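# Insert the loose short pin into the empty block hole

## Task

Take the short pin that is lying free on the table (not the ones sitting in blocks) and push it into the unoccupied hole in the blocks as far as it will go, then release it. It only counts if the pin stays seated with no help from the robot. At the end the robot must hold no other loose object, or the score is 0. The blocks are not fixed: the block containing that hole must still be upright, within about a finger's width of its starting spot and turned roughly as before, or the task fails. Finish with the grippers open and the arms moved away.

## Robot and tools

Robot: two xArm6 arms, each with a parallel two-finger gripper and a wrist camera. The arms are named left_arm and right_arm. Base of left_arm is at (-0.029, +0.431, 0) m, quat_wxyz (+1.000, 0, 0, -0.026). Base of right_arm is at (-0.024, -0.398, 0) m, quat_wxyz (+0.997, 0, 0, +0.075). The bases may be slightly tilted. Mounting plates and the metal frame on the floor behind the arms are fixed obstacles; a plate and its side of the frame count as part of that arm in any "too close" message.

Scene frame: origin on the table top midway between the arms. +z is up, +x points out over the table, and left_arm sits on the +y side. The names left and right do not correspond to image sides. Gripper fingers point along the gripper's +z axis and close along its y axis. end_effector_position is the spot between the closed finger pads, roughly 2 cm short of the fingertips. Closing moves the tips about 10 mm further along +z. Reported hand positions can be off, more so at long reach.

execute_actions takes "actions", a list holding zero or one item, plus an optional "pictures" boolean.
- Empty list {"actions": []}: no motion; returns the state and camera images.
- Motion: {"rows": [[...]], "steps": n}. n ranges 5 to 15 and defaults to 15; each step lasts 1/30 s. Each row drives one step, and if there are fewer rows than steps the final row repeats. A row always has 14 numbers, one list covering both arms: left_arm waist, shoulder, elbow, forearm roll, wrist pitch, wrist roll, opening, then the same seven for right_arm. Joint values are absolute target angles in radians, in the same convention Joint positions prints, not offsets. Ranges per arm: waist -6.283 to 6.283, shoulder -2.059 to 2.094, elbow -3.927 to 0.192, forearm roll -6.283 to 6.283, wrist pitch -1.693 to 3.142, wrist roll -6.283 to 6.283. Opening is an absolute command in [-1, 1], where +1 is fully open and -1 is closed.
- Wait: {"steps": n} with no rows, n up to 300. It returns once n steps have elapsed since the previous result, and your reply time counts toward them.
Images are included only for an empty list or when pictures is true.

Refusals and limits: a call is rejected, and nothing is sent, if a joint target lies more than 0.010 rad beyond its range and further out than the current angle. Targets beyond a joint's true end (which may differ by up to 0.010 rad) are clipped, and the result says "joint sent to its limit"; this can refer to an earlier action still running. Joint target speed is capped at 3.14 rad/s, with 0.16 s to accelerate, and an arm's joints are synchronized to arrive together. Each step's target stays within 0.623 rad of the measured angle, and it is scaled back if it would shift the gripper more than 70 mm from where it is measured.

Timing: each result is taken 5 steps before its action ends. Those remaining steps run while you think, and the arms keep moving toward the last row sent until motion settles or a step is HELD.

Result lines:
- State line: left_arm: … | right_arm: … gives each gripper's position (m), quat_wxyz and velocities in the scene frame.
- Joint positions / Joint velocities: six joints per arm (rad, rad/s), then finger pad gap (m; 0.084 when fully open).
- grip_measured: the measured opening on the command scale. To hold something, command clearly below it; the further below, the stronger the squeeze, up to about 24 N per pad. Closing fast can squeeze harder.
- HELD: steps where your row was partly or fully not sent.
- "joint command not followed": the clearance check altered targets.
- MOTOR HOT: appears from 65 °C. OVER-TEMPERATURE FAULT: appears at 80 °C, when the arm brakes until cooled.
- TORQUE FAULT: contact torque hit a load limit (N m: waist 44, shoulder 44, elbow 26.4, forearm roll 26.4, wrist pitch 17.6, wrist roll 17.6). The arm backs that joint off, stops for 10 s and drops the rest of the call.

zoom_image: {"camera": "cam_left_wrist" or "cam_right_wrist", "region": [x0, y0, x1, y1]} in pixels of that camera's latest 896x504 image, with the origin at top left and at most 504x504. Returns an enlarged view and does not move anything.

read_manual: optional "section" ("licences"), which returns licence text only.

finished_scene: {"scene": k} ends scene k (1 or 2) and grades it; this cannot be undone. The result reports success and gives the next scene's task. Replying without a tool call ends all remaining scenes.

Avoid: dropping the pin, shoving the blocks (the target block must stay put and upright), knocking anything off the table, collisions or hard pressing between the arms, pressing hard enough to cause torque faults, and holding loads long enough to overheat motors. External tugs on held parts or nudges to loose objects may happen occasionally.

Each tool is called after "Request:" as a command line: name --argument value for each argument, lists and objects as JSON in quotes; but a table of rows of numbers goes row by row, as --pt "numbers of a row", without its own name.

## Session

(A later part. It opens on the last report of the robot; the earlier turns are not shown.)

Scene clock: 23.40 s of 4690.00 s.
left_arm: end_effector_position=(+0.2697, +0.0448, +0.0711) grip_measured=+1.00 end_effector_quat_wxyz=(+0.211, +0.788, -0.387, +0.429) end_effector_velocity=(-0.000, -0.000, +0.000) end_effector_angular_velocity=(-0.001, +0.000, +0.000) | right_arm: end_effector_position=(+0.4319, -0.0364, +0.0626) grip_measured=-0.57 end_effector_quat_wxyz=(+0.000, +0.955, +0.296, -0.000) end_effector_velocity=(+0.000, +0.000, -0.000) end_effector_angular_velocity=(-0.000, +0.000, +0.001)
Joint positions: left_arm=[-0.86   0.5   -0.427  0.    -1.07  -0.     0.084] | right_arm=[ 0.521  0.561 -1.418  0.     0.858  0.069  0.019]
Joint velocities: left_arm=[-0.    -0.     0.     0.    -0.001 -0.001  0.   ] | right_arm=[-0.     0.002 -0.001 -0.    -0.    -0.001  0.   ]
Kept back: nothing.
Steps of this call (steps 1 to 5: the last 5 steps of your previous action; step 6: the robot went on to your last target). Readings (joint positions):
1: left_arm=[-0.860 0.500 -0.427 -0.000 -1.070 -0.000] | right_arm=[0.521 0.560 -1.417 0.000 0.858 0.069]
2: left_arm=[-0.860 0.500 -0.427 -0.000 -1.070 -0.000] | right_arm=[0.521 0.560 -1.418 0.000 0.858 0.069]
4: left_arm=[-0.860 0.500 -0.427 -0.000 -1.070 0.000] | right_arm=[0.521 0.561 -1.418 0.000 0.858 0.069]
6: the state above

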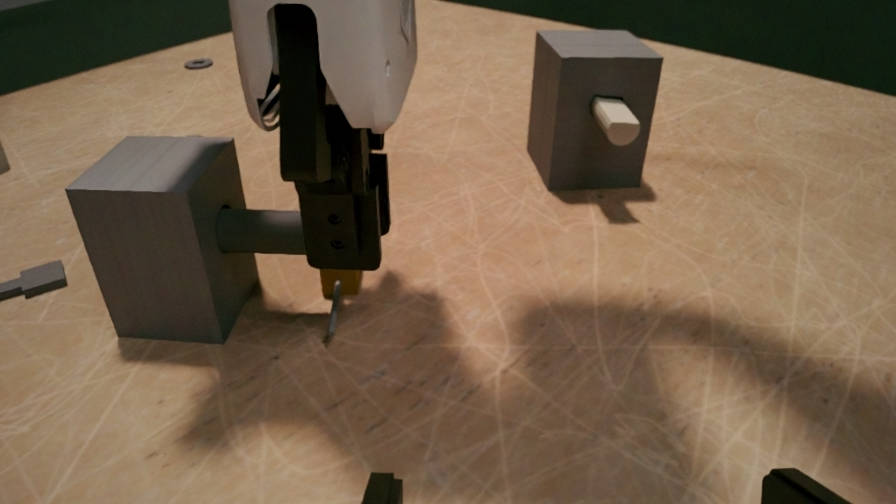

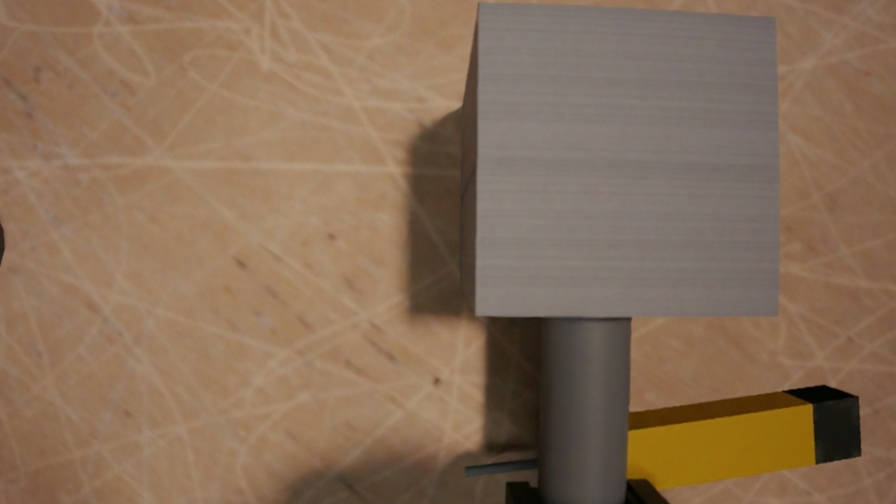

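Request:
execute_actions --actions '[{"rows": [[-0.86,0.5,-0.427,0,-1.07,0,1, 0.5211,0.5620,-1.4177,0,0.8557,0.0693,-0.6],[-0.86,0.5,-0.427,0,-1.07,0,1, 0.5211,0.5635,-1.4170,0,0.8535,0.0693,-0.6],[-0.86,0.5,-0.427,0,-1.07,0,1, 0.5211,0.5650,-1.4163,0,0.8513,0.0693,-0.6],[-0.86,0.5,-0.427,0,-1.07,0,1, 0.5211,0.5665,-1.4156,0,0.8491,0.0693,-0.6],[-0.86,0.5,-0.427,0,-1.07,0,1, 0.5211,0.5665,-1.4156,0,0.8491,0.0693,-0.6],[-0.86,0.5,-0.427,0,-1.07,0,1, 0.5211,0.5665,-1.4156,0,0.8491,0.0693,-0.6],[-0.86,0.5,-0.427,0,-1.07,0,1, 0.5211,0.5665,-1.4156,0,0.8491,0.0693,-0.6],[-0.86,0.5,-0.427,0,-1.07,0,1, 0.5211,0.5665,-1.4156,0,0.8491,0.0693,-0.5],[-0.86,0.5,-0.427,0,-1.07,0,1, 0.5211,0.5665,-1.4156,0,0.8491,0.0693,-0.4],[-0.86,0.5,-0.427,0,-1.07,0,1, 0.5211,0.5665,-1.4156,0,0.8491,0.0693,-0.2],[-0.86,0.5,-0.427,0,-1.07,0,1, 0.5211,0.5665,-1.4156,0,0.8491,0.0693,0.0]], "steps": 13}]'

Request:
execute_actions --actions '[{"rows": [[-0.86,0.5,-0.427,0,-1.07,0,1, 0.5213,0.5415,-1.4106,0,0.8691,0.0695,0.0],[-0.86,0.5,-0.427,0,-1.07,0,1, 0.5215,0.5165,-1.4056,0,0.8891,0.0697,0.0],[-0.86,0.5,-0.427,0,-1.07,0,1, 0.5217,0.4915,-1.4006,0,0.9091,0.0699,0.0],[-0.86,0.5,-0.427,0,-1.07,0,1, 0.5219,0.4665,-1.3956,0,0.9291,0.0701,0.0],[-0.86,0.5,-0.427,0,-1.07,0,1, 0.5221,0.4415,-1.3906,0,0.9491,0.0703,0.0],[-0.86,0.5,-0.427,0,-1.07,0,1, 0.5223,0.4165,-1.3856,0,0.9691,0.0705,0.0],[-0.86,0.5,-0.427,0,-1.07,0,1, 0.5225,0.3915,-1.3806,0,0.9891,0.0707,0.0],[-0.86,0.5,-0.427,0,-1.07,0,1, 0.5227,0.3665,-1.3756,0,1.0091,0.0709,0.0]], "steps": 15}]'

Request:
execute_actions --actions '[{"steps": 8}]' --pictures true

Scene clock: 24.20 s of 4690.00 s.
left_arm: end_effector_position=(+0.2697, +0.0448, +0.0711) grip_measured=+1.00 end_effector_quat_wxyz=(+0.211, +0.788, -0.387, +0.429) end_effector_velocity=(+0.000, -0.001, +0.001) end_effector_angular_velocity=(-0.002, -0.001, -0.000) | right_arm: end_effector_position=(+0.4320, -0.0363, +0.0590) grip_measured=-0.55 end_effector_quat_wxyz=(-0.000, +0.955, +0.296, +0.000) end_effector_velocity=(+0.000, +0.001, -0.001) end_effector_angular_velocity=(+0.003, -0.002, -0.000)
Joint positions: left_arm=[-0.86   0.5   -0.427  0.    -1.07  -0.     0.084] | right_arm=[ 0.521  0.566 -1.416  0.     0.849  0.069  0.02 ]
Joint velocities: left_arm=[-0.     0.    -0.002  0.    -0.    -0.001 -0.   ] | right_arm=[ 0.     0.001  0.001  0.001 -0.005  0.     0.05 ]
Steps of this call (steps 1 to 15: the robot went on to your last target; step 16: nothing new was sent; steps 17 to 24: the first 8 steps of this action). Readings (joint positions):
17: left_arm=[-0.860 0.500 -0.427 -0.000 -1.070 -0.000] | right_arm=[0.521 0.561 -1.418 -0.000 0.858 0.069]
18: left_arm=[-0.860 0.500 -0.427 0.000 -1.070 0.000] | right_arm=[0.521 0.561 -1.418 -0.000 0.857 0.069]
20: left_arm=[-0.860 0.500 -0.427 0.000 -1.070 -0.000] | right_arm=[0.521 0.563 -1.417 -0.000 0.853 0.069]
24: the state above

Scene clock: 24.70 s of 4690.00 s.
left_arm: end_effector_position=(+0.2697, +0.0448, +0.0711) grip_measured=+1.00 end_effector_quat_wxyz=(+0.211, +0.788, -0.387, +0.429) end_effector_velocity=(+0.000, -0.001, +0.001) end_effector_angular_velocity=(-0.002, -0.001, -0.001) | right_arm: end_effector_position=(+0.4172, -0.0470, +0.1404) grip_measured=-0.01 end_effector_quat_wxyz=(-0.002, +0.955, +0.296, +0.004) end_effector_velocity=(-0.034, -0.023, +0.236) end_effector_angular_velocity=(+0.069, -0.087, +0.002)
Joint positions: left_arm=[-0.86   0.5   -0.427  0.    -1.07   0.     0.084] | right_arm=[ 0.523  0.383 -1.383 -0.     0.992  0.071  0.044]
Joint velocities: left_arm=[-0.001 -0.002 -0.001 -0.     0.    -0.     0.   ] | right_arm=[ 0.005 -0.503  0.052  0.     0.341  0.002  0.   ]
Steps of this call (steps 1 to 5: the last 5 steps of your previous action; steps 6 to 15: the first 10 steps of this action). Readings (joint positions):
6: left_arm=[-0.860 0.500 -0.427 0.000 -1.070 0.000] | right_arm=[0.521 0.566 -1.416 -0.000 0.849 0.069]
7: left_arm=[-0.860 0.500 -0.427 -0.000 -1.070 0.000] | right_arm=[0.521 0.560 -1.413 0.000 0.856 0.069]
9: left_arm=[-0.860 0.500 -0.427 0.000 -1.070 -0.000] | right_arm=[0.521 0.529 -1.403 0.000 0.884 0.070]
13: left_arm=[-0.860 0.500 -0.427 -0.000 -1.070 0.000] | right_arm=[0.522 0.428 -1.391 -0.000 0.957 0.070]
15: the state above

Scene clock: 24.97 s of 4690.00 s.
left_arm: end_effector_position=(+0.2697, +0.0448, +0.0711) grip_measured=+1.00 end_effector_quat_wxyz=(+0.211, +0.788, -0.387, +0.429) end_effector_velocity=(-0.000, +0.001, -0.001) end_effector_angular_velocity=(+0.002, +0.001, +0.001) | right_arm: end_effector_position=(+0.4123, -0.0508, +0.1428) grip_measured=-0.01 end_effector_quat_wxyz=(+0.001, +0.955, +0.296, -0.002) end_effector_velocity=(+0.006, +0.004, +0.011) end_effector_angular_velocity=(+0.016, -0.020, +0.000)
Joint positions: left_arm=[-0.86   0.5   -0.427  0.    -1.07  -0.     0.084] | right_arm=[ 0.523  0.369 -1.373  0.     1.009  0.071  0.044]
Joint velocities: left_arm=[ 0.     0.     0.002 -0.    -0.    -0.     0.   ] | right_arm=[-0.    -0.008 -0.015  0.001 -0.002 -0.     0.   ]
Kept back: nothing.
Steps of this call (steps 1 to 5: the last 5 steps of your previous action; steps 6 to 8: the robot went on to your last target). Readings (joint positions):
1: left_arm=[-0.860 0.500 -0.427 -0.000 -1.070 -0.000] | right_arm=[0.523 0.370 -1.383 -0.000 1.000 0.071]
2: left_arm=[-0.860 0.500 -0.427 -0.000 -1.070 -0.000] | right_arm=[0.523 0.365 -1.382 -0.000 1.004 0.071]
4: left_arm=[-0.860 0.500 -0.427 0.000 -1.070 0.000] | right_arm=[0.523 0.366 -1.377 -0.000 1.008 0.071]
8: the state above

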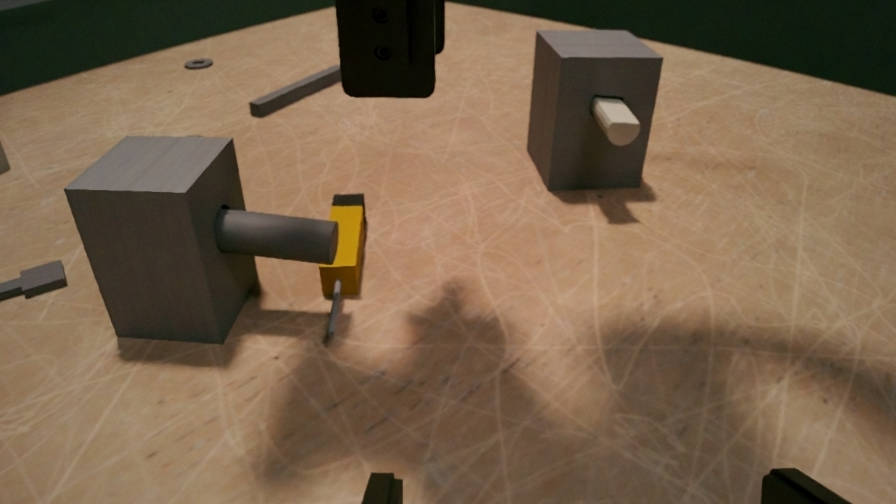

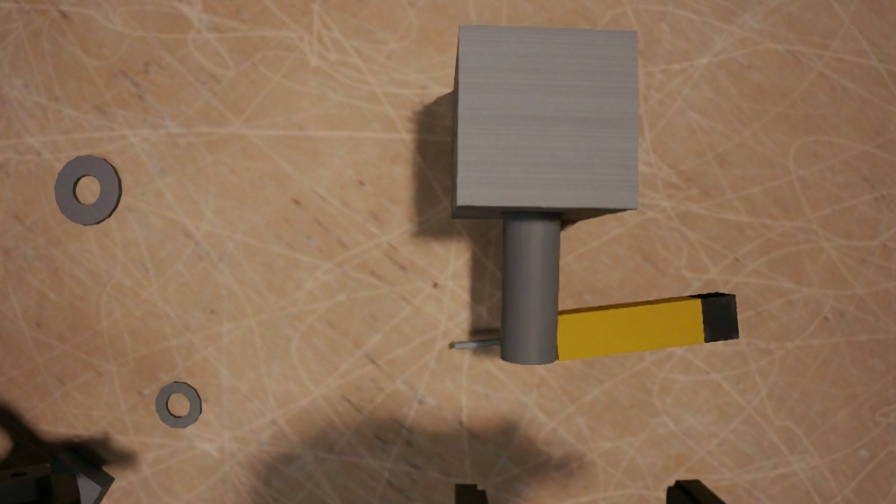

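Request:
finished_scene --scene 2

The scene is finished: the task was done.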